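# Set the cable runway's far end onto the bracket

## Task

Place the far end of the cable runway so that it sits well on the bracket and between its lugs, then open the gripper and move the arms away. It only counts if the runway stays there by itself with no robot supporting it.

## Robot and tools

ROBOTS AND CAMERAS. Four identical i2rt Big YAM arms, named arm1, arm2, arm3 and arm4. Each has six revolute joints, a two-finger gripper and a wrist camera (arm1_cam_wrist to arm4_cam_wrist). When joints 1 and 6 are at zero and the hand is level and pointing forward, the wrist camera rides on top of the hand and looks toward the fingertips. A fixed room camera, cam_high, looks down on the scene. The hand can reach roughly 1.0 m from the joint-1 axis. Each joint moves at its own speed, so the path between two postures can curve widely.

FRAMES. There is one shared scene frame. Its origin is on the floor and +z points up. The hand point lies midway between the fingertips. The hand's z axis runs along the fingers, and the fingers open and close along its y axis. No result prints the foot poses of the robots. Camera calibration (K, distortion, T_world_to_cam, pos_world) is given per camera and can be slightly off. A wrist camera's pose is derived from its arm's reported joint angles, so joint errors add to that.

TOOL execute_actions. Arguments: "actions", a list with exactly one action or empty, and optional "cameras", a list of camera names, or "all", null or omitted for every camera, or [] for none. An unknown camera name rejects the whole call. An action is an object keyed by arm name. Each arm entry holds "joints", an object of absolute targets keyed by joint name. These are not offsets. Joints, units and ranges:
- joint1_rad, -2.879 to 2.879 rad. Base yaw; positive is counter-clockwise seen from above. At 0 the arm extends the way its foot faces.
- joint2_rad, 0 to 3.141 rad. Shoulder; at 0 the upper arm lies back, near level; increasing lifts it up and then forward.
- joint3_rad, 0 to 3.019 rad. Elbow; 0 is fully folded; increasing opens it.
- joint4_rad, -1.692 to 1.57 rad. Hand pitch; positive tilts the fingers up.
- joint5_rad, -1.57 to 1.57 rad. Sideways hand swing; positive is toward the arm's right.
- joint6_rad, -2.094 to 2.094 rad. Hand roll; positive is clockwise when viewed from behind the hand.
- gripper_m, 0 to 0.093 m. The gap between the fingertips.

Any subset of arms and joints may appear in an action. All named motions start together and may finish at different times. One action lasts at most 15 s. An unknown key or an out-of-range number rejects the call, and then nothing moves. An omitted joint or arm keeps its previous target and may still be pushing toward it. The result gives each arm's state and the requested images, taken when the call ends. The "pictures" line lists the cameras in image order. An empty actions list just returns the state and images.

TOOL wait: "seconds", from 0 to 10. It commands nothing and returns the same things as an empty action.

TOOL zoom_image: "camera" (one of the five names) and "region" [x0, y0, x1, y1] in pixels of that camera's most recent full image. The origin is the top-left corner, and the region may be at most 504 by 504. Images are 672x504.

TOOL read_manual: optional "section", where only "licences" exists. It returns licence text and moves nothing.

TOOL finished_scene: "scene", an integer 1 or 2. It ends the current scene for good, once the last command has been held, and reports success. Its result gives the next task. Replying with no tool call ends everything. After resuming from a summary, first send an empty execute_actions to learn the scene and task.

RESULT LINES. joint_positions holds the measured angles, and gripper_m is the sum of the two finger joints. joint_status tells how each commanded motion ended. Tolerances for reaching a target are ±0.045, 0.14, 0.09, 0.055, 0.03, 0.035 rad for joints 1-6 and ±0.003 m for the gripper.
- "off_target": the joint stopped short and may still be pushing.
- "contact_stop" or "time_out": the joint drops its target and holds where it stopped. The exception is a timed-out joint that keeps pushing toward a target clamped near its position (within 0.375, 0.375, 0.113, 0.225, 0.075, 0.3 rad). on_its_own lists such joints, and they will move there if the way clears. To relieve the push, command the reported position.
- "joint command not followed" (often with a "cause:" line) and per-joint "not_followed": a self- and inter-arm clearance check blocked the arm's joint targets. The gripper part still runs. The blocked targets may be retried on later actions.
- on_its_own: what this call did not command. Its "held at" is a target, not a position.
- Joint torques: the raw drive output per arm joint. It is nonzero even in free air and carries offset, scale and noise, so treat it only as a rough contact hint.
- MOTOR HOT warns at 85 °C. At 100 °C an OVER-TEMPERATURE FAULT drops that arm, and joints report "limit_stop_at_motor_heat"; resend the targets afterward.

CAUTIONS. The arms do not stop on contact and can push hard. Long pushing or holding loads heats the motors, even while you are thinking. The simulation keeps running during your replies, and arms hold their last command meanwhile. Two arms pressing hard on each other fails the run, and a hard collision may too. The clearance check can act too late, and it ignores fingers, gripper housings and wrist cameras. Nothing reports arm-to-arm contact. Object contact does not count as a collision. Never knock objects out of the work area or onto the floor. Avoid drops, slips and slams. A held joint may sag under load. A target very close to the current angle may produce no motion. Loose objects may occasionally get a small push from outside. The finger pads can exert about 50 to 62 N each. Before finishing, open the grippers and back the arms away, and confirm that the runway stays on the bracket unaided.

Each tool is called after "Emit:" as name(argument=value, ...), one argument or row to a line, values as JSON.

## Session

Emit:
execute_actions(
  actions=[],
)

Scene clock: 0.00 s.
Joint torques (N m, as the arm reports them, + toward a larger angle): no reading
Motor temperatures (°C, as the motors report them): arm1=[22 22 27 24 23 21] | arm2=[24 29 34 22 20 21] | arm3=[22 27 32 24 21 23] | arm4=[21 28 30 24 25 24]
arm1.joint_positions: joint1_rad=-0.265 joint2_rad=+0.553 joint3_rad=+1.470 joint4_rad=-1.282 joint5_rad=-0.097 joint6_rad=-0.221 gripper_m=+0.095
arm1.joint_status: not commanded
arm1.hand: x=-0.9226 y=-0.2924 z=+1.3700 quat_wxyz=(-0.485, +0.536, -0.628, -0.288) (m; scene frame)
arm2.joint_positions: joint1_rad=-0.458 joint2_rad=+0.499 joint3_rad=+1.451 joint4_rad=-1.483 joint5_rad=+0.268 joint6_rad=+0.209 gripper_m=+0.094
arm2.joint_status: not commanded
arm2.hand: x=-0.4296 y=+0.4165 z=+1.3194 quat_wxyz=(-0.173, -0.828, -0.257, +0.468) (m; scene frame)
arm3.joint_positions: joint1_rad=-0.063 joint2_rad=+0.453 joint3_rad=+1.443 joint4_rad=-1.308 joint5_rad=-0.145 joint6_rad=-0.123 gripper_m=+0.094
arm3.joint_status: not commanded
arm3.hand: x=+0.5854 y=-0.3893 z=+1.4285 quat_wxyz=(-0.384, +0.650, -0.482, -0.444) (m; scene frame)
arm4.joint_positions: joint1_rad=-0.026 joint2_rad=+0.480 joint3_rad=+1.410 joint4_rad=-1.402 joint5_rad=-0.125 joint6_rad=-0.342 gripper_m=+0.095
arm4.joint_status: not commanded
arm4.hand: x=+1.2431 y=+0.3343 z=+1.4017 quat_wxyz=(-0.347, -0.459, -0.719, +0.390) (m; scene frame)
pictures: arm1_cam_wrist, arm2_cam_wrist, arm3_cam_wrist, arm4_cam_wrist, cam_high
camera_calibration (this result's frames):
arm1_cam_wrist: T_world_to_cam=[[0.952844, -0.262388, 0.152449, 0.591884], [-0.144723, -0.834474, -0.531704, 0.355146], [0.266727, 0.484568, -0.833097, 1.64855], [0, 0, 0, 1]] pos_world=[-0.952288, -0.347171, 1.472]
arm2_cam_wrist: T_world_to_cam=[[-0.579041, 0.814112, -0.043977, -0.53327], [0.755633, 0.515628, -0.403914, 0.646474], [-0.306156, -0.267113, -0.913739, 1.30558], [0, 0, 0, 1]] pos_world=[-0.397573, 0.449538, 1.43062]
arm3_cam_wrist: T_world_to_cam=[[0.963778, 0.253081, 0.0841496, -0.589299], [0.253004, -0.767745, -0.58869, 0.402385], [-0.084381, 0.588657, -0.803967, 1.55059], [0, 0, 0, 1]] pos_world=[0.596989, -0.454693, 1.53309]
arm4_cam_wrist: T_world_to_cam=[[-0.930813, -0.276486, 0.239044, 0.913056], [-0.3562, 0.832784, -0.423784, 0.76286], [-0.0819018, -0.479611, -0.873651, 1.61125], [0, 0, 0, 1]] pos_world=[1.25358, 0.389925, 1.5127]
Images, in order (width x height): arm1_cam_wrist 672x504, arm2_cam_wrist 672x504, arm3_cam_wrist 672x504, arm4_cam_wrist 672x504, cam_high 672x504.

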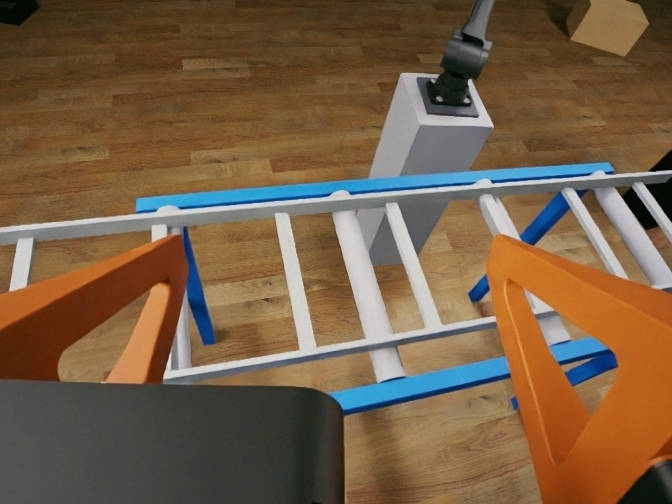

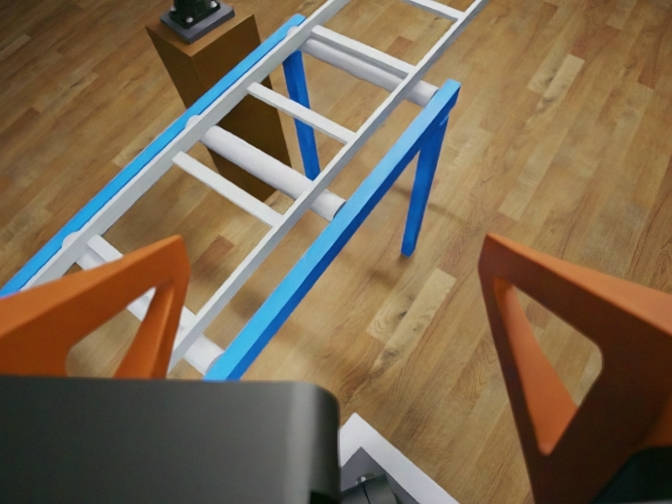

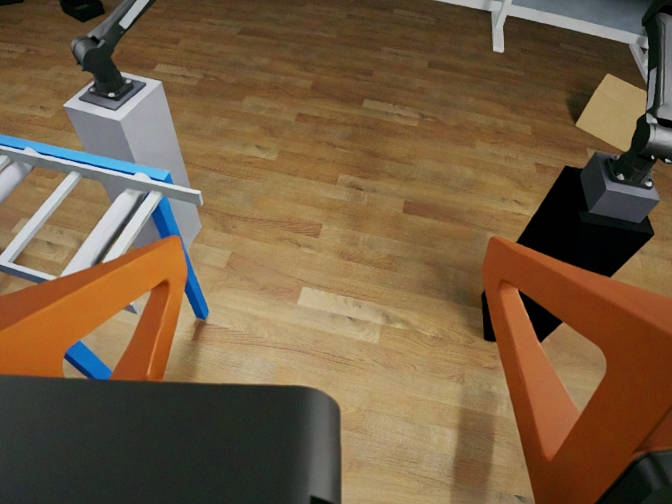

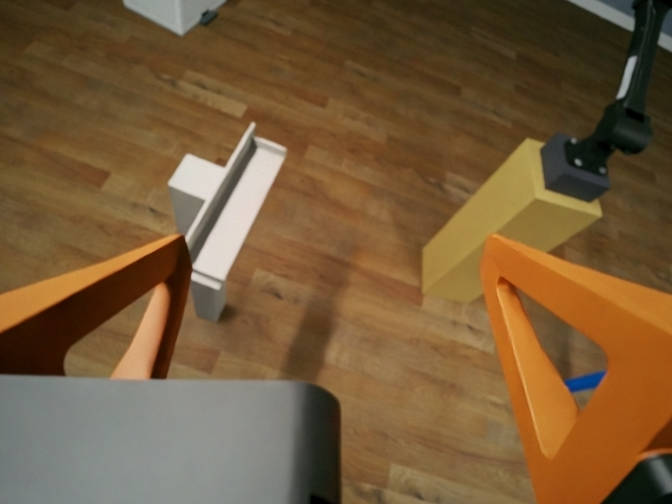

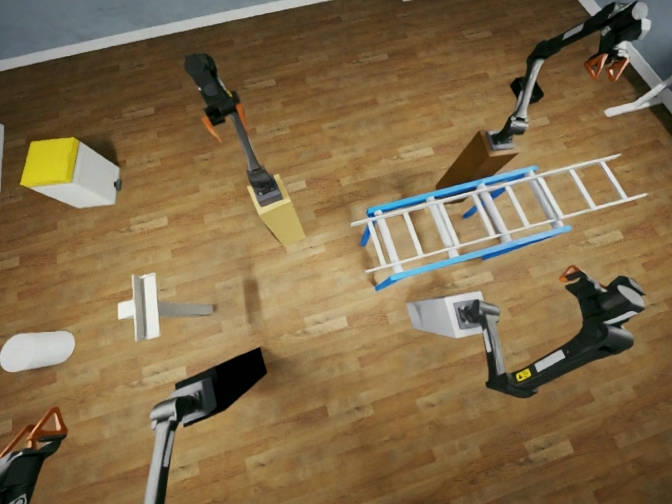

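Emit:
zoom_image(
  camera="cam_high",
  region=[330, 180, 450, 300],
)

Emit:
zoom_image(
  camera="cam_high",
  region=[100, 250, 220, 370],
)

Emit:
zoom_image(
  camera="arm4_cam_wrist",
  region=[140, 100, 340, 340],
)

Emit:
zoom_image(
  camera="arm3_cam_wrist",
  region=[0, 120, 240, 340],
)

Region (330, 180, 450, 300) of cam_high's 672x504 image, scaled by 4.200, with more detail than that image has.

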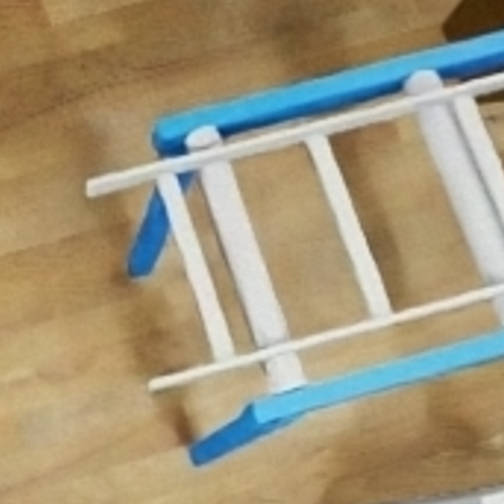

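Region (100, 250, 220, 370) of cam_high's 672x504 image, scaled by 4.200, with more detail than that image has.

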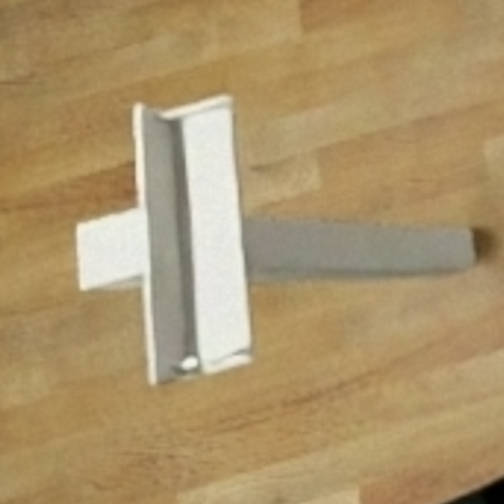

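Region (140, 100, 340, 340) of arm4_cam_wrist's 672x504 image, scaled by 2.100, with more detail than that image has.

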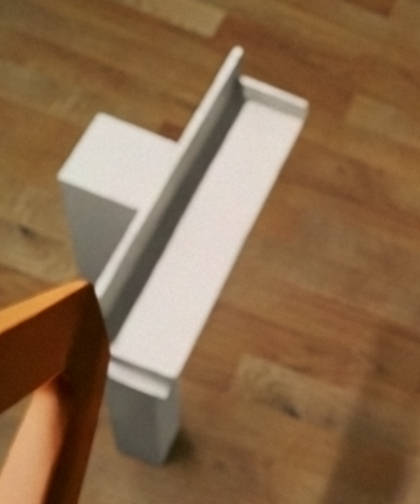

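Region (0, 120, 240, 340) of arm3_cam_wrist's 672x504 image, scaled by 2.100, with more detail than that image has; it fills the top 462 rows of this view, and the rest is white.

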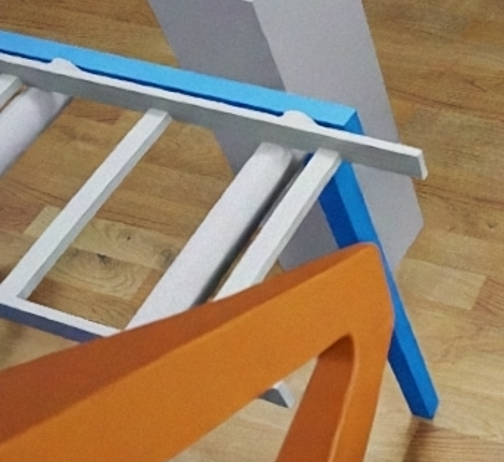

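Emit:
zoom_image(
  camera="arm4_cam_wrist",
  region=[180, 250, 250, 310],
)

Emit:
zoom_image(
  camera="arm4_cam_wrist",
  region=[230, 110, 300, 180],
)

Emit:
zoom_image(
  camera="cam_high",
  region=[420, 120, 672, 280],
)

Region (180, 250, 250, 310) of arm4_cam_wrist's 672x504 image, scaled by 7.200, with more detail than that image has; it fills the top 432 rows of this view, and the rest is white.

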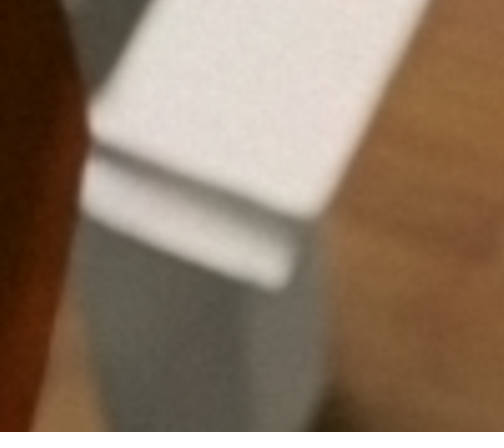

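Region (230, 110, 300, 180) of arm4_cam_wrist's 672x504 image, scaled by 7.200, with more detail than that image has.

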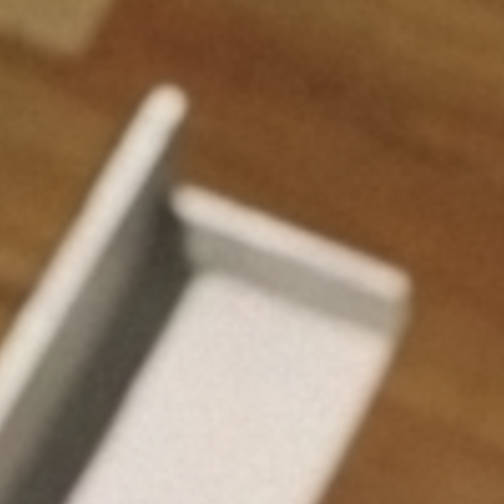

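Region (420, 120, 672, 280) of cam_high's 672x504 image, scaled by 2.000, with more detail than that image has; it fills the top 320 rows of this view, and the rest is white.

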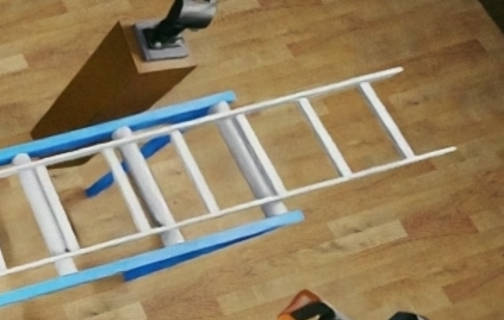

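Emit:
execute_actions(
  actions=[
    {"arm3":{"joints":{"joint1_rad":0.77,"joint2_rad":2.02,"joint3_rad":1.65,"joint4_rad":-1.17,"joint5_rad":0,"joint6_rad":-0.71,"gripper_m":0.09}},"arm4":{"joints":{"joint1_rad":-1.063,"joint2_rad":2.38,"joint3_rad":2.35,"joint4_rad":-1.49,"joint5_rad":0,"joint6_rad":0.52,"gripper_m":0.09}}},
  ],
  cameras=["arm3_cam_wrist","cam_high"],
)

Scene clock: 121.97 s.
Joint torques (N m, as the arm reports them, + toward a larger angle): arm1=[ 1.07  4.25  7.51  2.42 -0.13 -0.1 ] | arm2=[ 0.43  4.02  8.91  2.01  0.06 -0.05] | arm3=[  0.14 -16.04   7.91   0.27  -0.09  -0.09] | arm4=[ -1.16 -24.77  11.44   0.4    0.12   0.12]
Motor temperatures (°C, as the motors report them): arm1=[22 22 34 24 23 21] | arm2=[24 28 37 22 20 21] | arm3=[22 26 35 24 21 23] | arm4=[21 28 34 24 25 24]
arm1.joint_positions: joint1_rad=-0.265 joint2_rad=+0.553 joint3_rad=+1.470 joint4_rad=-1.282 joint5_rad=-0.097 joint6_rad=-0.221 gripper_m=+0.095
arm1.joint_status: not commanded
arm1.hand: x=-0.9226 y=-0.2924 z=+1.3700 quat_wxyz=(-0.485, +0.536, -0.628, -0.288) (m; scene frame)
arm2.joint_positions: joint1_rad=-0.458 joint2_rad=+0.499 joint3_rad=+1.451 joint4_rad=-1.483 joint5_rad=+0.268 joint6_rad=+0.209 gripper_m=+0.094
arm2.joint_status: not commanded
arm2.hand: x=-0.4296 y=+0.4165 z=+1.3194 quat_wxyz=(-0.173, -0.828, -0.257, +0.468) (m; scene frame)
arm3.joint_positions: joint1_rad=+0.774 joint2_rad=+2.023 joint3_rad=+1.636 joint4_rad=-1.171 joint5_rad=+0.000 joint6_rad=-0.699 gripper_m=+0.090
arm3.joint_status: all done
arm3.hand: x=+0.1445 y=-0.1659 z=+0.8793 quat_wxyz=(-0.004, +1.000, +0.016, -0.004) (m; scene frame)
arm4.joint_positions: joint1_rad=-1.071 joint2_rad=+2.407 joint3_rad=+2.312 joint4_rad=-1.483 joint5_rad=-0.002 joint6_rad=+0.511 gripper_m=+0.090
arm4.joint_status: all done
arm4.hand: x=+0.5978 y=+0.1242 z=+0.8907 quat_wxyz=(+0.003, -1.000, -0.016, -0.005) (m; scene frame)
pictures: arm3_cam_wrist, cam_high
camera_calibration (this result's frames):
arm3_cam_wrist: T_world_to_cam=[[-0.0488553, 0.998805, -0.0010675, 0.170275], [0.816745, 0.0405653, 0.575571, -0.608963], [0.574926, 0.0272478, -0.817751, 0.764028], [0, 0, 0, 1]] pos_world=[0.0664267, -0.166187, 0.975468]
Images, in order (width x height): arm3_cam_wrist 672x504, cam_high 672x504.

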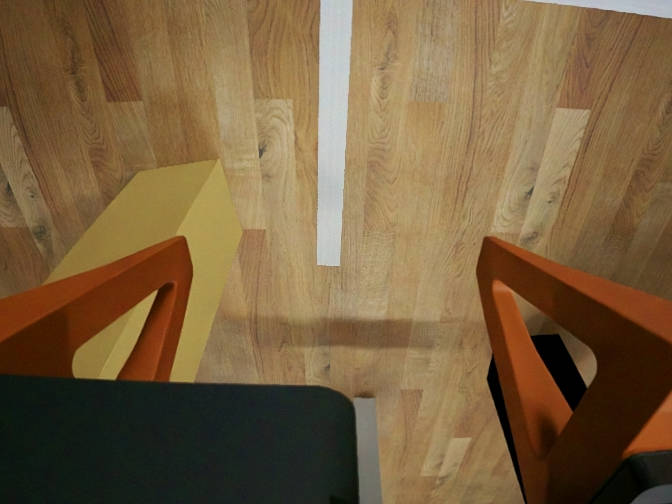

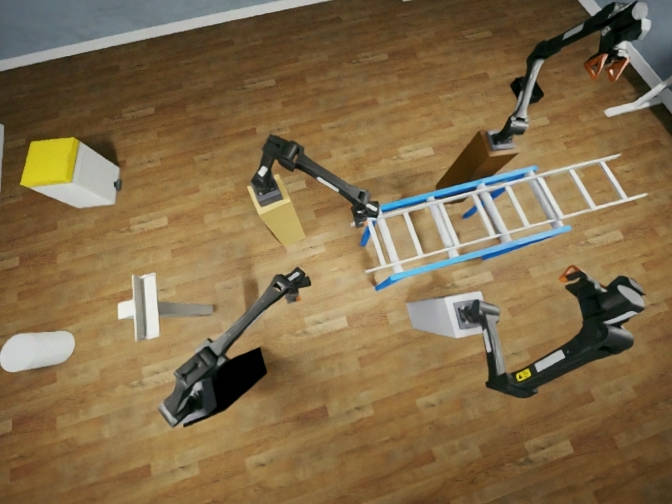

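Emit:
execute_actions(
  actions=[
    {"arm3":{"joints":{"joint1_rad":0.775,"joint2_rad":2.14,"joint3_rad":1.58,"joint4_rad":-1.0,"joint6_rad":-0.665,"gripper_m":0.05}}},
  ],
  cameras=["arm3_cam_wrist"],
)

Emit:
execute_actions(
  actions=[
    {"arm3":{"joints":{"gripper_m":0.0}}},
  ],
  cameras=["arm3_cam_wrist"],
)

Scene clock: 138.37 s.
Joint torques (N m, as the arm reports them, + toward a larger angle): arm1=[ 1.25  4.1   7.53  2.47 -0.14 -0.1 ] | arm2=[ 0.44  4.03  8.91  2.    0.06 -0.05] | arm3=[  0.56 -17.73   6.76   0.69  -0.09   0.14] | arm4=[ -0.74 -24.69  11.46   0.41   0.17   0.1 ]
Motor temperatures (°C, as the motors report them): arm1=[22 22 35 24 23 21] | arm2=[24 27 37 22 20 21] | arm3=[22 29 36 24 21 23] | arm4=[21 32 36 24 25 24]
arm1.joint_positions: joint1_rad=-0.265 joint2_rad=+0.553 joint3_rad=+1.470 joint4_rad=-1.282 joint5_rad=-0.097 joint6_rad=-0.221 gripper_m=+0.095
arm1.joint_status: not commanded
arm1.hand: x=-0.9226 y=-0.2924 z=+1.3700 quat_wxyz=(-0.485, +0.536, -0.628, -0.288) (m; scene frame)
arm2.joint_positions: joint1_rad=-0.458 joint2_rad=+0.499 joint3_rad=+1.451 joint4_rad=-1.483 joint5_rad=+0.268 joint6_rad=+0.209 gripper_m=+0.094
arm2.joint_status: not commanded
arm2.hand: x=-0.4296 y=+0.4165 z=+1.3194 quat_wxyz=(-0.173, -0.828, -0.257, +0.468) (m; scene frame)
arm3.joint_positions: joint1_rad=+0.774 joint2_rad=+2.162 joint3_rad=+1.571 joint4_rad=-1.012 joint5_rad=+0.000 joint6_rad=-0.677 gripper_m=+0.050
arm3.joint_status: all done
arm3.hand: x=+0.1495 y=-0.1698 z=+0.7768 quat_wxyz=(+0.010, +1.000, +0.005, +0.012) (m; scene frame)
arm4.joint_positions: joint1_rad=-1.071 joint2_rad=+2.407 joint3_rad=+2.312 joint4_rad=-1.483 joint5_rad=-0.002 joint6_rad=+0.511 gripper_m=+0.090
arm4.joint_status: not commanded
arm4.hand: x=+0.5978 y=+0.1242 z=+0.8907 quat_wxyz=(+0.003, -1.000, -0.016, -0.005) (m; scene frame)
pictures: arm3_cam_wrist
camera_calibration (this result's frames):
arm3_cam_wrist: T_world_to_cam=[[-0.0262314, 0.999235, -0.0290202, 0.19272], [0.797395, 0.0384232, 0.602233, -0.572067], [0.602887, -0.00734316, -0.797793, 0.651919], [0, 0, 0, 1]] pos_world=[0.0681856, -0.165805, 0.870206]
Images, in order (width x height): arm3_cam_wrist 672x504.

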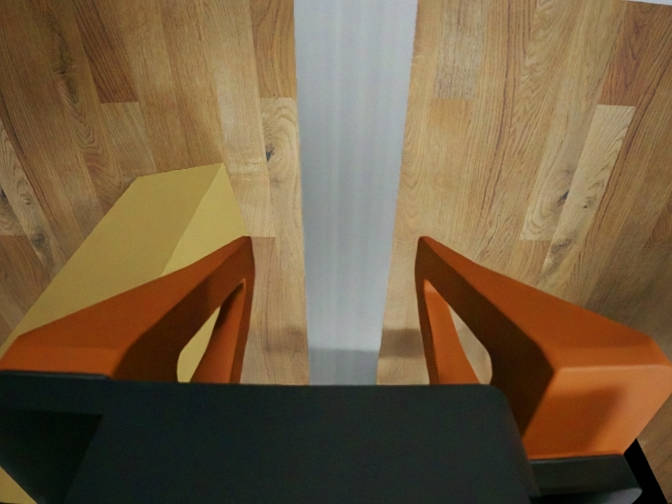

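Scene clock: 138.97 s.
Joint torques (N m, as the arm reports them, + toward a larger angle): arm1=[ 1.22  4.22  7.53  2.43 -0.15 -0.09] | arm2=[ 0.46  4.    8.92  2.01  0.06 -0.05] | arm3=[  0.69 -17.71   6.77   0.42  -0.25   0.08] | arm4=[ -0.6  -24.39  11.46   0.41   0.15   0.12]
Motor temperatures (°C, as the motors report them): arm1=[22 22 35 24 23 21] | arm2=[24 27 37 22 20 21] | arm3=[22 29 36 24 21 23] | arm4=[21 32 36 24 25 24]
arm1.joint_positions: joint1_rad=-0.265 joint2_rad=+0.553 joint3_rad=+1.470 joint4_rad=-1.282 joint5_rad=-0.097 joint6_rad=-0.221 gripper_m=+0.095
arm1.joint_status: not commanded
arm1.hand: x=-0.9226 y=-0.2924 z=+1.3700 quat_wxyz=(-0.485, +0.536, -0.628, -0.288) (m; scene frame)
arm2.joint_positions: joint1_rad=-0.458 joint2_rad=+0.499 joint3_rad=+1.451 joint4_rad=-1.483 joint5_rad=+0.268 joint6_rad=+0.209 gripper_m=+0.094
arm2.joint_status: not commanded
arm2.hand: x=-0.4296 y=+0.4165 z=+1.3194 quat_wxyz=(-0.173, -0.828, -0.257, +0.468) (m; scene frame)
arm3.joint_positions: joint1_rad=+0.773 joint2_rad=+2.162 joint3_rad=+1.571 joint4_rad=-1.007 joint5_rad=+0.004 joint6_rad=-0.672 gripper_m=+0.007
arm3.joint_status: gripper_m off_target (ended at +0.007, target +0.000)
arm3.hand: x=+0.1493 y=-0.1680 z=+0.7768 quat_wxyz=(+0.007, +1.000, +0.002, +0.012) (m; scene frame)
arm4.joint_positions: joint1_rad=-1.071 joint2_rad=+2.407 joint3_rad=+2.312 joint4_rad=-1.483 joint5_rad=-0.002 joint6_rad=+0.511 gripper_m=+0.090
arm4.joint_status: not commanded
arm4.hand: x=+0.5978 y=+0.1242 z=+0.8907 quat_wxyz=(+0.003, -1.000, -0.016, -0.005) (m; scene frame)
pictures: arm3_cam_wrist
camera_calibration (this result's frames):
arm3_cam_wrist: T_world_to_cam=[[-0.02029, 0.999539, -0.0225648, 0.184999], [0.798658, 0.029781, 0.601048, -0.572674], [0.601443, -0.00582629, -0.798895, 0.65335], [0, 0, 0, 1]] pos_world=[0.0681721, -0.164053, 0.870336]
Images, in order (width x height): arm3_cam_wrist 672x504.

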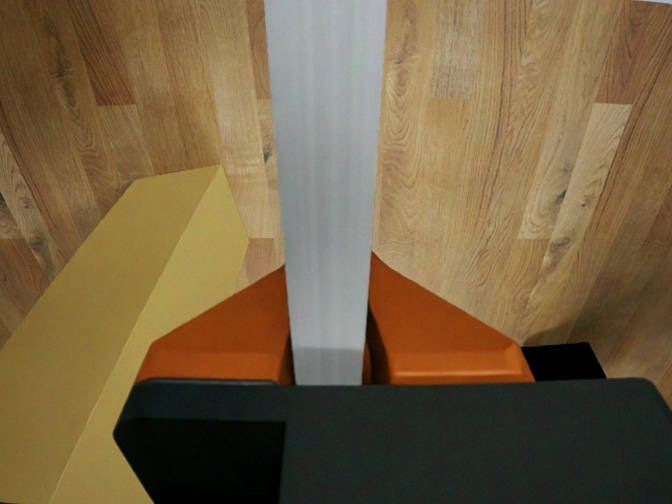

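Emit:
execute_actions(
  actions=[
    {"arm3":{"joints":{"joint1_rad":0.56,"joint2_rad":1.87,"joint3_rad":1.14,"joint4_rad":-0.80,"joint5_rad":0,"joint6_rad":-0.89}}},
  ],
  cameras=["cam_high"],
)

Scene clock: 174.97 s.
Joint torques (N m, as the arm reports them, + toward a larger angle): arm1=[ 1.06  4.01  7.56  2.46 -0.14 -0.1 ] | arm2=[ 0.41  3.99  8.92  2.01  0.06 -0.05] | arm3=[  1.21 -14.45   7.87  -0.65  -0.6    0.02] | arm4=[ -0.65 -24.75  11.4    0.41   0.13   0.11]
Motor temperatures (°C, as the motors report them): arm1=[22 22 35 24 23 21] | arm2=[24 27 37 22 20 21] | arm3=[22 32 35 24 21 23] | arm4=[21 36 38 24 25 24]
arm1.joint_positions: joint1_rad=-0.265 joint2_rad=+0.553 joint3_rad=+1.470 joint4_rad=-1.282 joint5_rad=-0.097 joint6_rad=-0.221 gripper_m=+0.095
arm1.joint_status: not commanded
arm1.hand: x=-0.9226 y=-0.2924 z=+1.3700 quat_wxyz=(-0.485, +0.536, -0.628, -0.288) (m; scene frame)
arm2.joint_positions: joint1_rad=-0.458 joint2_rad=+0.499 joint3_rad=+1.451 joint4_rad=-1.483 joint5_rad=+0.268 joint6_rad=+0.209 gripper_m=+0.094
arm2.joint_status: not commanded
arm2.hand: x=-0.4296 y=+0.4165 z=+1.3194 quat_wxyz=(-0.173, -0.828, -0.257, +0.468) (m; scene frame)
arm3.joint_positions: joint1_rad=+0.552 joint2_rad=+1.903 joint3_rad=+1.102 joint4_rad=-0.785 joint5_rad=+0.011 joint6_rad=-0.890 gripper_m=+0.007
arm3.joint_status: all done
arm3.hand: x=+0.3242 y=-0.1723 z=+0.7744 quat_wxyz=(+0.002, +1.000, +0.001, +0.009) (m; scene frame)
arm4.joint_positions: joint1_rad=-1.071 joint2_rad=+2.407 joint3_rad=+2.312 joint4_rad=-1.483 joint5_rad=-0.002 joint6_rad=+0.511 gripper_m=+0.090
arm4.joint_status: not commanded
arm4.hand: x=+0.5978 y=+0.1242 z=+0.8907 quat_wxyz=(+0.003, -1.000, -0.016, -0.005) (m; scene frame)
pictures: cam_high
Images, in order (width x height): cam_high 672x504.

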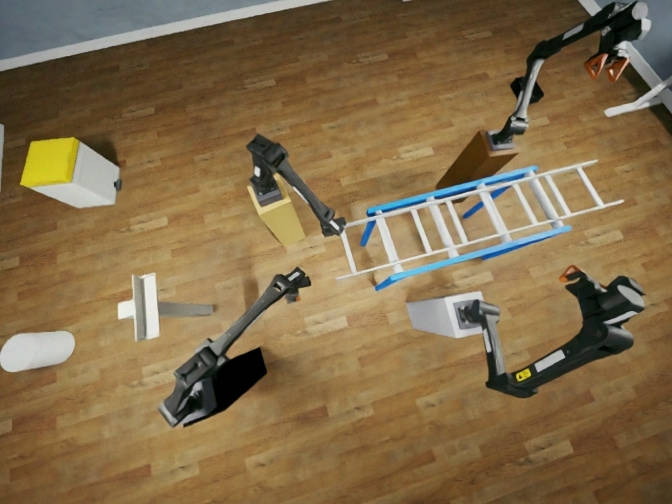

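Emit:
execute_actions(
  actions=[
    {"arm3":{"joints":{"joint1_rad":0.16,"joint2_rad":1.69,"joint3_rad":0.845,"joint4_rad":-0.69,"joint5_rad":0,"joint6_rad":-1.29}}},
  ],
  cameras=[],
)

Emit:
execute_actions(
  actions=[
    {"arm3":{"joints":{"joint1_rad":-0.54,"joint2_rad":1.72,"joint3_rad":0.91,"joint4_rad":-0.71,"joint5_rad":0,"joint6_rad":-1.99}},"arm4":{"joints":{"joint6_rad":0.545}}},
  ],
  cameras=["cam_high","arm4_cam_wrist"],
)

Scene clock: 182.67 s.
Joint torques (N m, as the arm reports them, + toward a larger angle): arm1=[ 1.12  4.11  7.54  2.45 -0.13 -0.1 ] | arm2=[ 0.42  4.    8.9   2.    0.06 -0.05] | arm3=[  0.02 -12.33   6.54  -0.77  -0.5   -0.17] | arm4=[ -0.76 -24.56  11.45   0.38   0.14   0.1 ]
Motor temperatures (°C, as the motors report them): arm1=[22 22 35 24 23 21] | arm2=[24 27 37 22 20 21] | arm3=[22 32 35 24 22 23] | arm4=[21 36 38 24 25 24]
arm1.joint_positions: joint1_rad=-0.265 joint2_rad=+0.553 joint3_rad=+1.470 joint4_rad=-1.282 joint5_rad=-0.097 joint6_rad=-0.221 gripper_m=+0.095
arm1.joint_status: not commanded
arm1.hand: x=-0.9226 y=-0.2924 z=+1.3700 quat_wxyz=(-0.485, +0.536, -0.628, -0.288) (m; scene frame)
arm2.joint_positions: joint1_rad=-0.458 joint2_rad=+0.499 joint3_rad=+1.451 joint4_rad=-1.483 joint5_rad=+0.268 joint6_rad=+0.209 gripper_m=+0.094
arm2.joint_status: not commanded
arm2.hand: x=-0.4296 y=+0.4165 z=+1.3194 quat_wxyz=(-0.173, -0.828, -0.257, +0.468) (m; scene frame)
arm3.joint_positions: joint1_rad=+0.165 joint2_rad=+1.732 joint3_rad=+0.817 joint4_rad=-0.672 joint5_rad=+0.008 joint6_rad=-1.272 gripper_m=+0.007
arm3.joint_status: all done
arm3.hand: x=+0.5113 y=-0.1775 z=+0.7729 quat_wxyz=(+0.007, +1.000, -0.001, +0.006) (m; scene frame)
arm4.joint_positions: joint1_rad=-1.071 joint2_rad=+2.407 joint3_rad=+2.312 joint4_rad=-1.483 joint5_rad=-0.002 joint6_rad=+0.511 gripper_m=+0.090
arm4.joint_status: not commanded
arm4.hand: x=+0.5978 y=+0.1242 z=+0.8907 quat_wxyz=(+0.003, -1.000, -0.016, -0.005) (m; scene frame)
pictures: none
No camera images: the call's "cameras" was empty. Leave "cameras" out to get every camera's image.

Scene clock: 184.67 s.
Joint torques (N m, as the arm reports them, + toward a larger angle): arm1=[ 1.27  4.29  7.56  2.39 -0.15 -0.09] | arm2=[ 0.42  4.01  8.91  2.    0.06 -0.05] | arm3=[ -0.17 -13.54   6.61  -0.12  -0.76  -0.12] | arm4=[ -0.49 -24.78  11.47   0.37   0.14   0.11]
Motor temperatures (°C, as the motors report them): arm1=[22 22 35 24 23 21] | arm2=[24 27 37 22 20 21] | arm3=[22 32 35 24 22 23] | arm4=[21 36 38 24 25 24]
arm1.joint_positions: joint1_rad=-0.265 joint2_rad=+0.553 joint3_rad=+1.470 joint4_rad=-1.282 joint5_rad=-0.097 joint6_rad=-0.221 gripper_m=+0.095
arm1.joint_status: not commanded
arm1.hand: x=-0.9226 y=-0.2924 z=+1.3700 quat_wxyz=(-0.485, +0.536, -0.628, -0.288) (m; scene frame)
arm2.joint_positions: joint1_rad=-0.458 joint2_rad=+0.499 joint3_rad=+1.451 joint4_rad=-1.483 joint5_rad=+0.268 joint6_rad=+0.209 gripper_m=+0.094
arm2.joint_status: not commanded
arm2.hand: x=-0.4296 y=+0.4165 z=+1.3194 quat_wxyz=(-0.173, -0.828, -0.257, +0.468) (m; scene frame)
arm3.joint_positions: joint1_rad=-0.533 joint2_rad=+1.772 joint3_rad=+0.882 joint4_rad=-0.708 joint5_rad=+0.014 joint6_rad=-1.977 gripper_m=+0.007
arm3.joint_status: all done
arm3.hand: x=+0.7784 y=-0.1751 z=+0.7736 quat_wxyz=(+0.015, +1.000, +0.002, +0.001) (m; scene frame)
arm4.joint_positions: joint1_rad=-1.071 joint2_rad=+2.407 joint3_rad=+2.312 joint4_rad=-1.483 joint5_rad=-0.002 joint6_rad=+0.536 gripper_m=+0.090
arm4.joint_status: all done
arm4.hand: x=+0.5978 y=+0.1242 z=+0.8907 quat_wxyz=(+0.003, -1.000, -0.003, -0.005) (m; scene frame)
pictures: arm4_cam_wrist, cam_high
camera_calibration (this result's frames):
arm4_cam_wrist: T_world_to_cam=[[-0.00438004, 0.999981, 0.00438969, -0.126862], [0.801871, 0.000889429, 0.597496, -1.00723], [0.597481, 0.00613702, -0.80186, 0.480858], [0, 0, 0, 1]] pos_world=[0.519809, 0.124805, 0.987954]
Images, in order (width x height): arm4_cam_wrist 672x504, cam_high 672x504.

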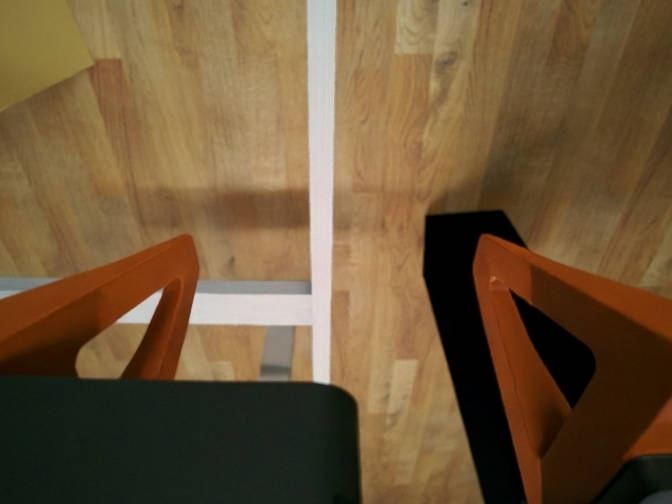

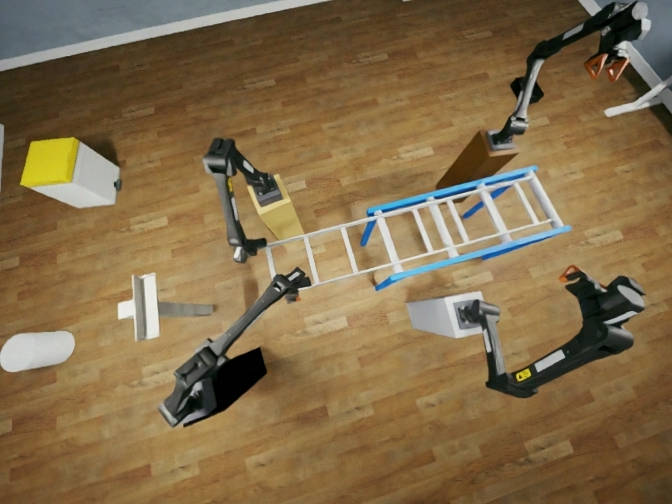

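Emit:
execute_actions(
  actions=[
    {"arm4":{"joints":{"joint1_rad":-1.05,"joint2_rad":2.46,"joint3_rad":2.19,"joint4_rad":-1.25,"joint5_rad":0,"joint6_rad":0.57,"gripper_m":0.06}}},
  ],
  cameras=["arm4_cam_wrist"],
)

Scene clock: 204.07 s.
Joint torques (N m, as the arm reports them, + toward a larger angle): arm1=[ 1.43  3.94  7.49  2.48 -0.15 -0.08] | arm2=[ 0.51  3.99  8.91  2.01  0.06 -0.05] | arm3=[ -0.19 -13.46   6.6   -0.11  -0.76  -0.12] | arm4=[ -0.57 -23.45   8.78   1.43   0.14   0.11]
Motor temperatures (°C, as the motors report them): arm1=[22 22 35 24 23 21] | arm2=[24 27 37 22 20 21] | arm3=[22 31 35 24 22 23] | arm4=[21 37 38 24 25 24]
arm1.joint_positions: joint1_rad=-0.265 joint2_rad=+0.553 joint3_rad=+1.470 joint4_rad=-1.282 joint5_rad=-0.097 joint6_rad=-0.221 gripper_m=+0.095
arm1.joint_status: not commanded
arm1.hand: x=-0.9226 y=-0.2924 z=+1.3700 quat_wxyz=(-0.485, +0.536, -0.628, -0.288) (m; scene frame)
arm2.joint_positions: joint1_rad=-0.458 joint2_rad=+0.499 joint3_rad=+1.451 joint4_rad=-1.483 joint5_rad=+0.268 joint6_rad=+0.209 gripper_m=+0.094
arm2.joint_status: not commanded
arm2.hand: x=-0.4296 y=+0.4165 z=+1.3194 quat_wxyz=(-0.173, -0.828, -0.257, +0.468) (m; scene frame)
arm3.joint_positions: joint1_rad=-0.533 joint2_rad=+1.772 joint3_rad=+0.882 joint4_rad=-0.708 joint5_rad=+0.014 joint6_rad=-1.977 gripper_m=+0.007
arm3.joint_status: not commanded
arm3.hand: x=+0.7784 y=-0.1751 z=+0.7736 quat_wxyz=(+0.015, +1.000, +0.002, +0.001) (m; scene frame)
arm4.joint_positions: joint1_rad=-1.057 joint2_rad=+2.474 joint3_rad=+2.180 joint4_rad=-1.264 joint5_rad=-0.002 joint6_rad=+0.561 gripper_m=+0.060
arm4.joint_status: all done
arm4.hand: x=+0.6006 y=+0.1140 z=+0.7938 quat_wxyz=(-0.002, -1.000, +0.002, +0.004) (m; scene frame)
pictures: arm4_cam_wrist
camera_calibration (this result's frames):
arm4_cam_wrist: T_world_to_cam=[[0.005833, 0.999962, -0.00641225, -0.113742], [0.812218, -0.000997106, 0.583353, -0.946387], [0.583324, -0.00861084, -0.812194, 0.419884], [0, 0, 0, 1]] pos_world=[0.524408, 0.116409, 0.892375]
Images, in order (width x height): arm4_cam_wrist 672x504.

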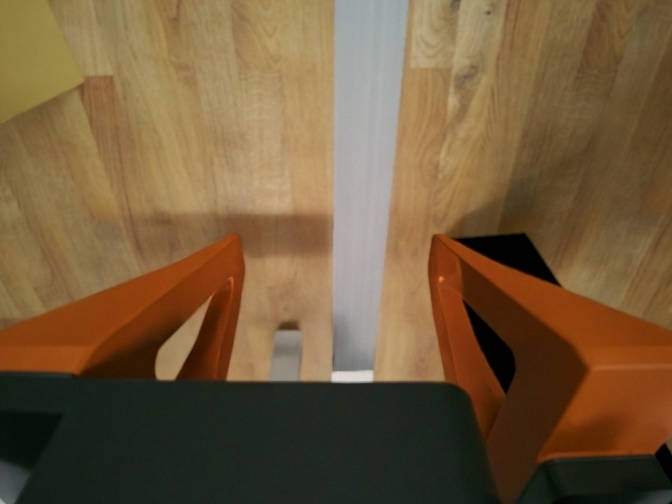

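Emit:
execute_actions(
  actions=[
    {"arm4":{"joints":{"gripper_m":0.0}},"arm3":{"joints":{"gripper_m":0.09,"joint2_rad":1.50,"joint4_rad":-0.88}}},
  ],
  cameras=["arm4_cam_wrist","cam_high"],
)

Scene clock: 227.27 s.
Joint torques (N m, as the arm reports them, + toward a larger angle): arm1=[ 1.33  4.17  7.49  2.47 -0.15 -0.09] | arm2=[ 0.44  4.    8.91  2.01  0.06 -0.05] | arm3=[-0.09 -7.29  8.16 -0.28 -0.3  -0.09] | arm4=[ -0.73 -23.52   8.9    1.47  -0.12   0.08]
Motor temperatures (°C, as the motors report them): arm1=[22 22 35 24 23 21] | arm2=[24 27 37 22 20 21] | arm3=[22 31 35 24 22 23] | arm4=[21 37 37 24 25 24]
arm1.joint_positions: joint1_rad=-0.265 joint2_rad=+0.553 joint3_rad=+1.470 joint4_rad=-1.282 joint5_rad=-0.097 joint6_rad=-0.221 gripper_m=+0.095
arm1.joint_status: not commanded
arm1.hand: x=-0.9226 y=-0.2924 z=+1.3700 quat_wxyz=(-0.485, +0.536, -0.628, -0.288) (m; scene frame)
arm2.joint_positions: joint1_rad=-0.458 joint2_rad=+0.499 joint3_rad=+1.451 joint4_rad=-1.483 joint5_rad=+0.268 joint6_rad=+0.209 gripper_m=+0.094
arm2.joint_status: not commanded
arm2.hand: x=-0.4296 y=+0.4165 z=+1.3194 quat_wxyz=(-0.173, -0.828, -0.257, +0.468) (m; scene frame)
arm3.joint_positions: joint1_rad=-0.533 joint2_rad=+1.492 joint3_rad=+0.882 joint4_rad=-0.870 joint5_rad=+0.004 joint6_rad=-1.979 gripper_m=+0.090
arm3.joint_status: all done
arm3.hand: x=+0.7759 y=-0.1769 z=+0.8780 quat_wxyz=(-0.041, +0.999, +0.003, +0.020) (m; scene frame)
arm4.joint_positions: joint1_rad=-1.059 joint2_rad=+2.474 joint3_rad=+2.178 joint4_rad=-1.265 joint5_rad=+0.006 joint6_rad=+0.566 gripper_m=+0.009
arm4.joint_status: gripper_m off_target (ended at +0.009, target +0.000)
arm4.hand: x=+0.5999 y=+0.1171 z=+0.7933 quat_wxyz=(+0.002, -1.000, +0.005, +0.005) (m; scene frame)
pictures: arm4_cam_wrist, cam_high
camera_calibration (this result's frames):
arm4_cam_wrist: T_world_to_cam=[[0.0131485, 0.999911, 0.00214877, -0.12804], [0.812947, -0.0119412, 0.582216, -0.943711], [0.58219, -0.00590845, -0.813031, 0.420929], [0, 0, 0, 1]] pos_world=[0.52381, 0.119247, 0.891947]
Images, in order (width x height): arm4_cam_wrist 672x504, cam_high 672x504.

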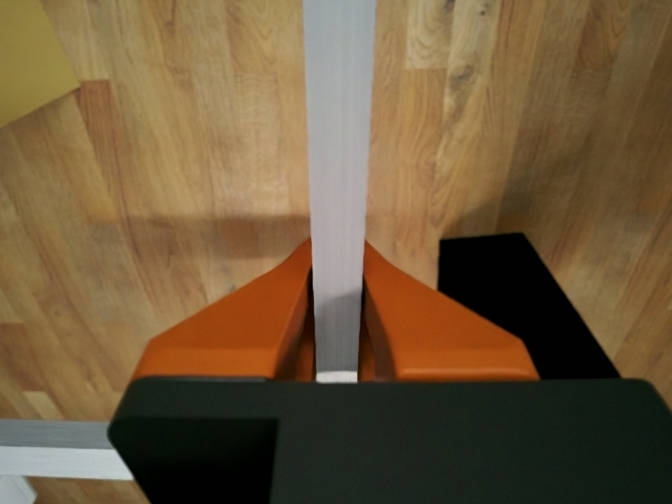

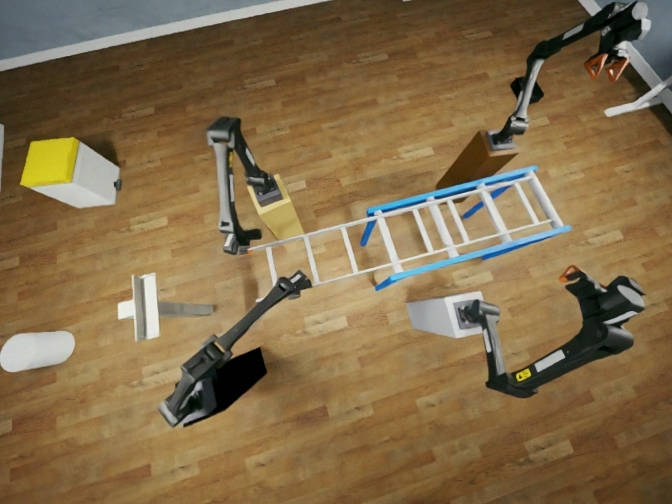

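Emit:
execute_actions(
  actions=[
    {"arm4":{"joints":{"joint1_rad":-0.93,"joint2_rad":2.14,"joint3_rad":1.61,"joint4_rad":-1.0,"joint5_rad":0,"joint6_rad":0.695}},"arm3":{"joints":{"joint1_rad":-1.305,"joint2_rad":1.2,"joint6_rad":-1.0}}},
  ],
  cameras=["cam_high"],
)

Scene clock: 245.47 s.
Joint torques (N m, as the arm reports them, + toward a larger angle): arm1=[ 1.2   3.99  7.53  2.44 -0.15 -0.1 ] | arm2=[ 0.41  3.98  8.91  2.02  0.06 -0.05] | arm3=[ 0.51 -5.37  9.58  0.47 -0.18  0.17] | arm4=[ -3.66 -21.58  10.24   0.44   0.58  -0.18]
Motor temperatures (°C, as the motors report them): arm1=[22 22 35 24 23 21] | arm2=[24 26 37 22 20 21] | arm3=[22 29 36 24 22 23] | arm4=[21 38 36 24 25 24]
arm1.joint_positions: joint1_rad=-0.265 joint2_rad=+0.553 joint3_rad=+1.470 joint4_rad=-1.282 joint5_rad=-0.097 joint6_rad=-0.221 gripper_m=+0.095
arm1.joint_status: not commanded
arm1.hand: x=-0.9226 y=-0.2924 z=+1.3700 quat_wxyz=(-0.485, +0.536, -0.628, -0.288) (m; scene frame)
arm2.joint_positions: joint1_rad=-0.458 joint2_rad=+0.499 joint3_rad=+1.451 joint4_rad=-1.483 joint5_rad=+0.268 joint6_rad=+0.209 gripper_m=+0.094
arm2.joint_status: not commanded
arm2.hand: x=-0.4296 y=+0.4165 z=+1.3194 quat_wxyz=(-0.173, -0.828, -0.257, +0.468) (m; scene frame)
arm3.joint_positions: joint1_rad=-1.306 joint2_rad=+1.192 joint3_rad=+0.882 joint4_rad=-0.870 joint5_rad=+0.002 joint6_rad=-1.012 gripper_m=+0.090
arm3.joint_status: all done
arm3.hand: x=+0.9914 y=-0.3856 z=+0.9918 quat_wxyz=(-0.185, +0.635, -0.748, +0.060) (m; scene frame)
arm4.joint_positions: joint1_rad=-0.909 joint2_rad=+2.180 joint3_rad=+1.568 joint4_rad=-0.996 joint5_rad=-0.015 joint6_rad=+0.719 gripper_m=+0.009
arm4.joint_status: all done
arm4.hand: x=+0.7662 y=+0.1111 z=+0.7763 quat_wxyz=(+0.009, -1.000, +0.007, -0.019) (m; scene frame)
pictures: cam_high
Images, in order (width x height): cam_high 672x504.

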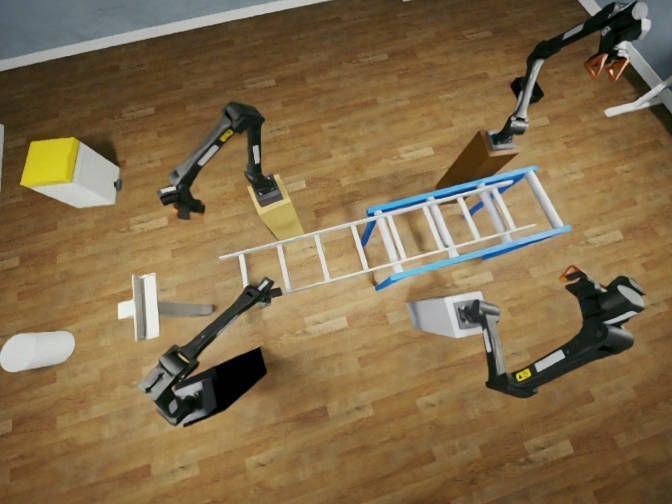

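Emit:
execute_actions(
  actions=[
    {"arm4":{"joints":{"joint1_rad":-0.68,"joint2_rad":1.78,"joint3_rad":1.185,"joint4_rad":-0.785,"joint5_rad":0,"joint6_rad":0.955}},"arm3":{"joints":{"joint2_rad":1.74,"joint3_rad":0.52,"joint4_rad":1.04,"joint6_rad":0.0}}},
  ],
  cameras=["cam_high","arm3_cam_wrist"],
)

Scene clock: 260.23 s.
Joint torques (N m, as the arm reports them, + toward a larger angle): arm1=[ 1.16  4.16  7.5   2.41 -0.14 -0.08] | arm2=[ 0.41  3.98  8.91  2.    0.06 -0.05] | arm3=[ 0.61 -8.67  4.89  3.12 -0.09  0.14] | arm4=[ -0.56 -23.91  12.24   0.61   0.25   0.19]
Motor temperatures (°C, as the motors report them): arm1=[22 22 36 24 23 21] | arm2=[24 26 37 22 20 21] | arm3=[22 28 37 24 22 23] | arm4=[21 38 37 24 25 24]
arm1.joint_positions: joint1_rad=-0.265 joint2_rad=+0.553 joint3_rad=+1.470 joint4_rad=-1.282 joint5_rad=-0.097 joint6_rad=-0.221 gripper_m=+0.095
arm1.joint_status: not commanded
arm1.hand: x=-0.9226 y=-0.2924 z=+1.3700 quat_wxyz=(-0.485, +0.536, -0.628, -0.288) (m; scene frame)
arm2.joint_positions: joint1_rad=-0.458 joint2_rad=+0.499 joint3_rad=+1.451 joint4_rad=-1.483 joint5_rad=+0.268 joint6_rad=+0.209 gripper_m=+0.094
arm2.joint_status: not commanded
arm2.hand: x=-0.4296 y=+0.4165 z=+1.3194 quat_wxyz=(-0.173, -0.828, -0.257, +0.468) (m; scene frame)
arm3.joint_positions: joint1_rad=-1.306 joint2_rad=+1.744 joint3_rad=+0.505 joint4_rad=+1.018 joint5_rad=+0.002 joint6_rad=-0.012 gripper_m=+0.090
arm3.joint_status: all done
arm3.hand: x=+1.0985 y=-0.3408 z=+0.9048 quat_wxyz=(-0.613, +0.157, -0.765, -0.119) (m; scene frame)
arm4.joint_positions: joint1_rad=-0.687 joint2_rad=+1.896 joint3_rad=+1.108 joint4_rad=-0.783 joint5_rad=-0.005 joint6_rad=+0.937 gripper_m=+0.009
arm4.joint_status: all done
arm4.hand: x=+0.9342 y=+0.1188 z=+0.7904 quat_wxyz=(+0.001, -1.000, +0.005, -0.003) (m; scene frame)
pictures: arm3_cam_wrist, cam_high
camera_calibration (this result's frames):
arm3_cam_wrist: T_world_to_cam=[[0.397219, -0.91737, 0.0254934, -0.775513], [-0.67882, -0.312395, -0.664539, 1.24893], [0.617592, 0.246662, -0.746818, 0.204875], [0, 0, 0, 1]] pos_world=[1.02932, -0.371809, 1.00274]
Images, in order (width x height): arm3_cam_wrist 672x504, cam_high 672x504.

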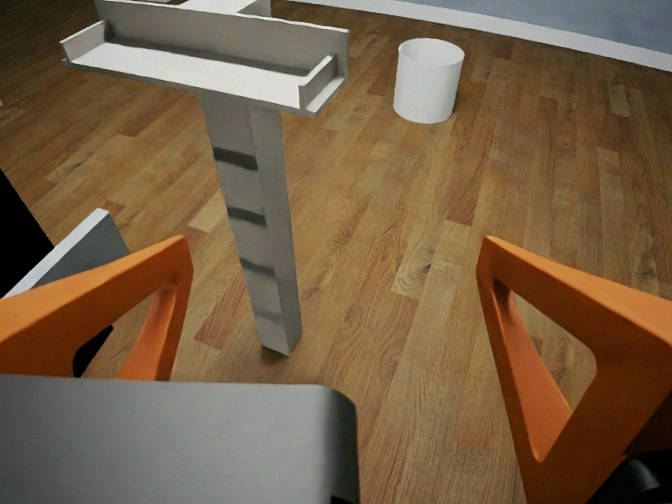

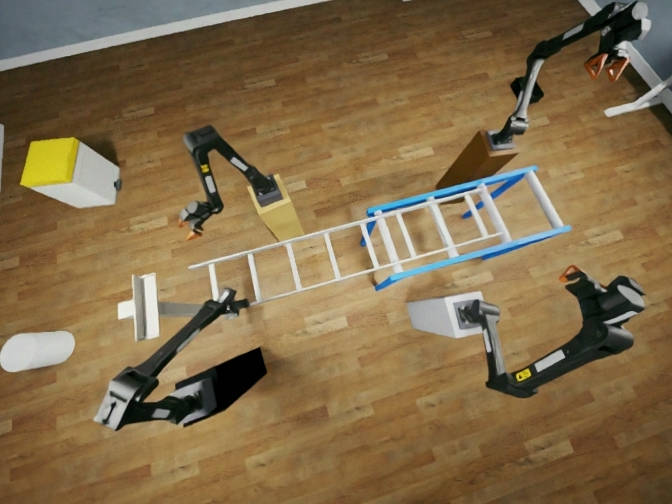

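Emit:
zoom_image(
  camera="arm3_cam_wrist",
  region=[40, 0, 376, 250],
)

Region (40, 0, 376, 250) of arm3_cam_wrist's 672x504 image, scaled by 1.500, with more detail than that image has; it fills the top 375 rows of this view, and the rest is white.

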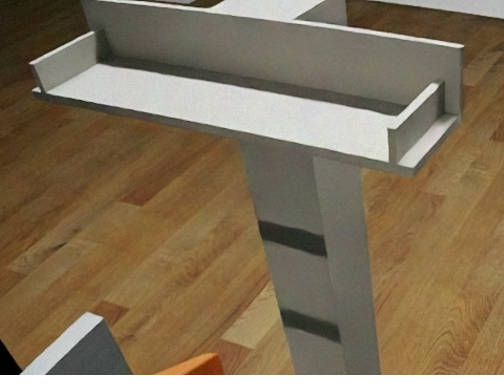

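Emit:
execute_actions(
  actions=[
    {"arm4":{"joints":{"joint1_rad":-0.25,"joint2_rad":1.57,"joint3_rad":0.93,"joint4_rad":-0.69,"joint5_rad":0,"joint6_rad":1.375}}},
  ],
  cameras=["cam_high","arm3_cam_wrist","arm4_cam_wrist"],
)

Scene clock: 294.30 s.
Joint torques (N m, as the arm reports them, + toward a larger angle): arm1=[ 1.09  4.2   7.49  2.4  -0.13 -0.09] | arm2=[ 0.42  4.01  8.92  2.01  0.07 -0.05] | arm3=[ 0.52 -8.66  4.87  3.15 -0.1   0.13] | arm4=[ -0.6  -24.23  12.41   0.48   0.09   0.16]
Motor temperatures (°C, as the motors report them): arm1=[22 22 36 24 23 21] | arm2=[24 26 37 22 20 21] | arm3=[22 28 34 24 22 23] | arm4=[21 39 40 24 25 24]
arm1.joint_positions: joint1_rad=-0.265 joint2_rad=+0.553 joint3_rad=+1.470 joint4_rad=-1.282 joint5_rad=-0.097 joint6_rad=-0.221 gripper_m=+0.095
arm1.joint_status: not commanded
arm1.hand: x=-0.9226 y=-0.2924 z=+1.3700 quat_wxyz=(-0.485, +0.536, -0.628, -0.288) (m; scene frame)
arm2.joint_positions: joint1_rad=-0.458 joint2_rad=+0.499 joint3_rad=+1.451 joint4_rad=-1.483 joint5_rad=+0.268 joint6_rad=+0.209 gripper_m=+0.094
arm2.joint_status: not commanded
arm2.hand: x=-0.4296 y=+0.4165 z=+1.3194 quat_wxyz=(-0.173, -0.828, -0.257, +0.468) (m; scene frame)
arm3.joint_positions: joint1_rad=-1.306 joint2_rad=+1.744 joint3_rad=+0.505 joint4_rad=+1.018 joint5_rad=+0.002 joint6_rad=-0.011 gripper_m=+0.090
arm3.joint_status: not commanded
arm3.hand: x=+1.0985 y=-0.3408 z=+0.9048 quat_wxyz=(-0.613, +0.157, -0.765, -0.119) (m; scene frame)
arm4.joint_positions: joint1_rad=-0.258 joint2_rad=+1.728 joint3_rad=+0.844 joint4_rad=-0.686 joint5_rad=+0.000 joint6_rad=+1.359 gripper_m=+0.009
arm4.joint_status: joint2_rad time_out (moved -0.168 of -0.326); the others done
arm4.on_its_own: joint2_rad reads +1.728 and still pushes toward +1.570 since a time_out
arm4.hand: x=+1.1366 y=+0.1184 z=+0.7925 quat_wxyz=(+0.002, -1.000, +0.001, -0.001) (m; scene frame)
pictures: arm3_cam_wrist, arm4_cam_wrist, cam_high
camera_calibration (this result's frames):
arm3_cam_wrist: T_world_to_cam=[[0.397146, -0.917412, 0.0251214, -0.775111], [-0.678941, -0.31211, -0.664549, 1.24917], [0.617506, 0.246867, -0.746822, 0.205043], [0, 0, 0, 1]] pos_world=[1.02933, -0.371837, 1.00273]
arm4_cam_wrist: T_world_to_cam=[[0.00552348, 0.999984, 0.000744235, -0.126638], [0.806421, -0.00489441, 0.591321, -1.38017], [0.591316, -0.00266598, -0.806436, 0.0918934], [0, 0, 0, 1]] pos_world=[1.05936, 0.120126, 0.890326]
Images, in order (width x height): arm3_cam_wrist 672x504, arm4_cam_wrist 672x504, cam_high 672x504.

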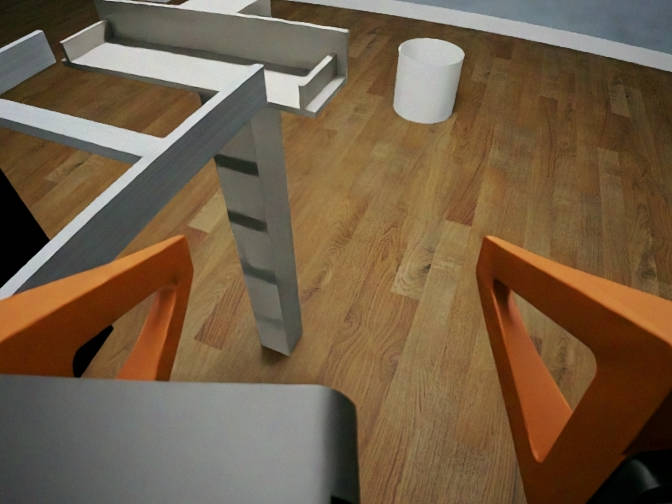

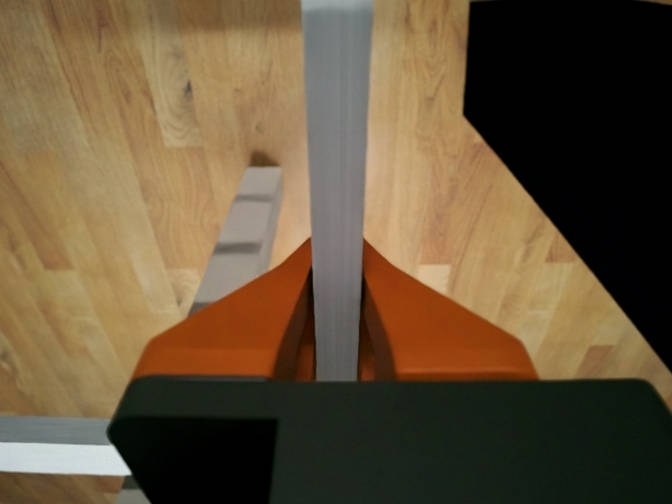

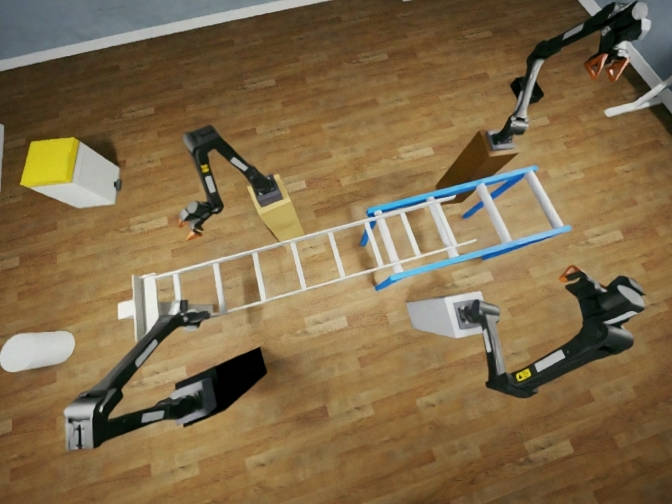

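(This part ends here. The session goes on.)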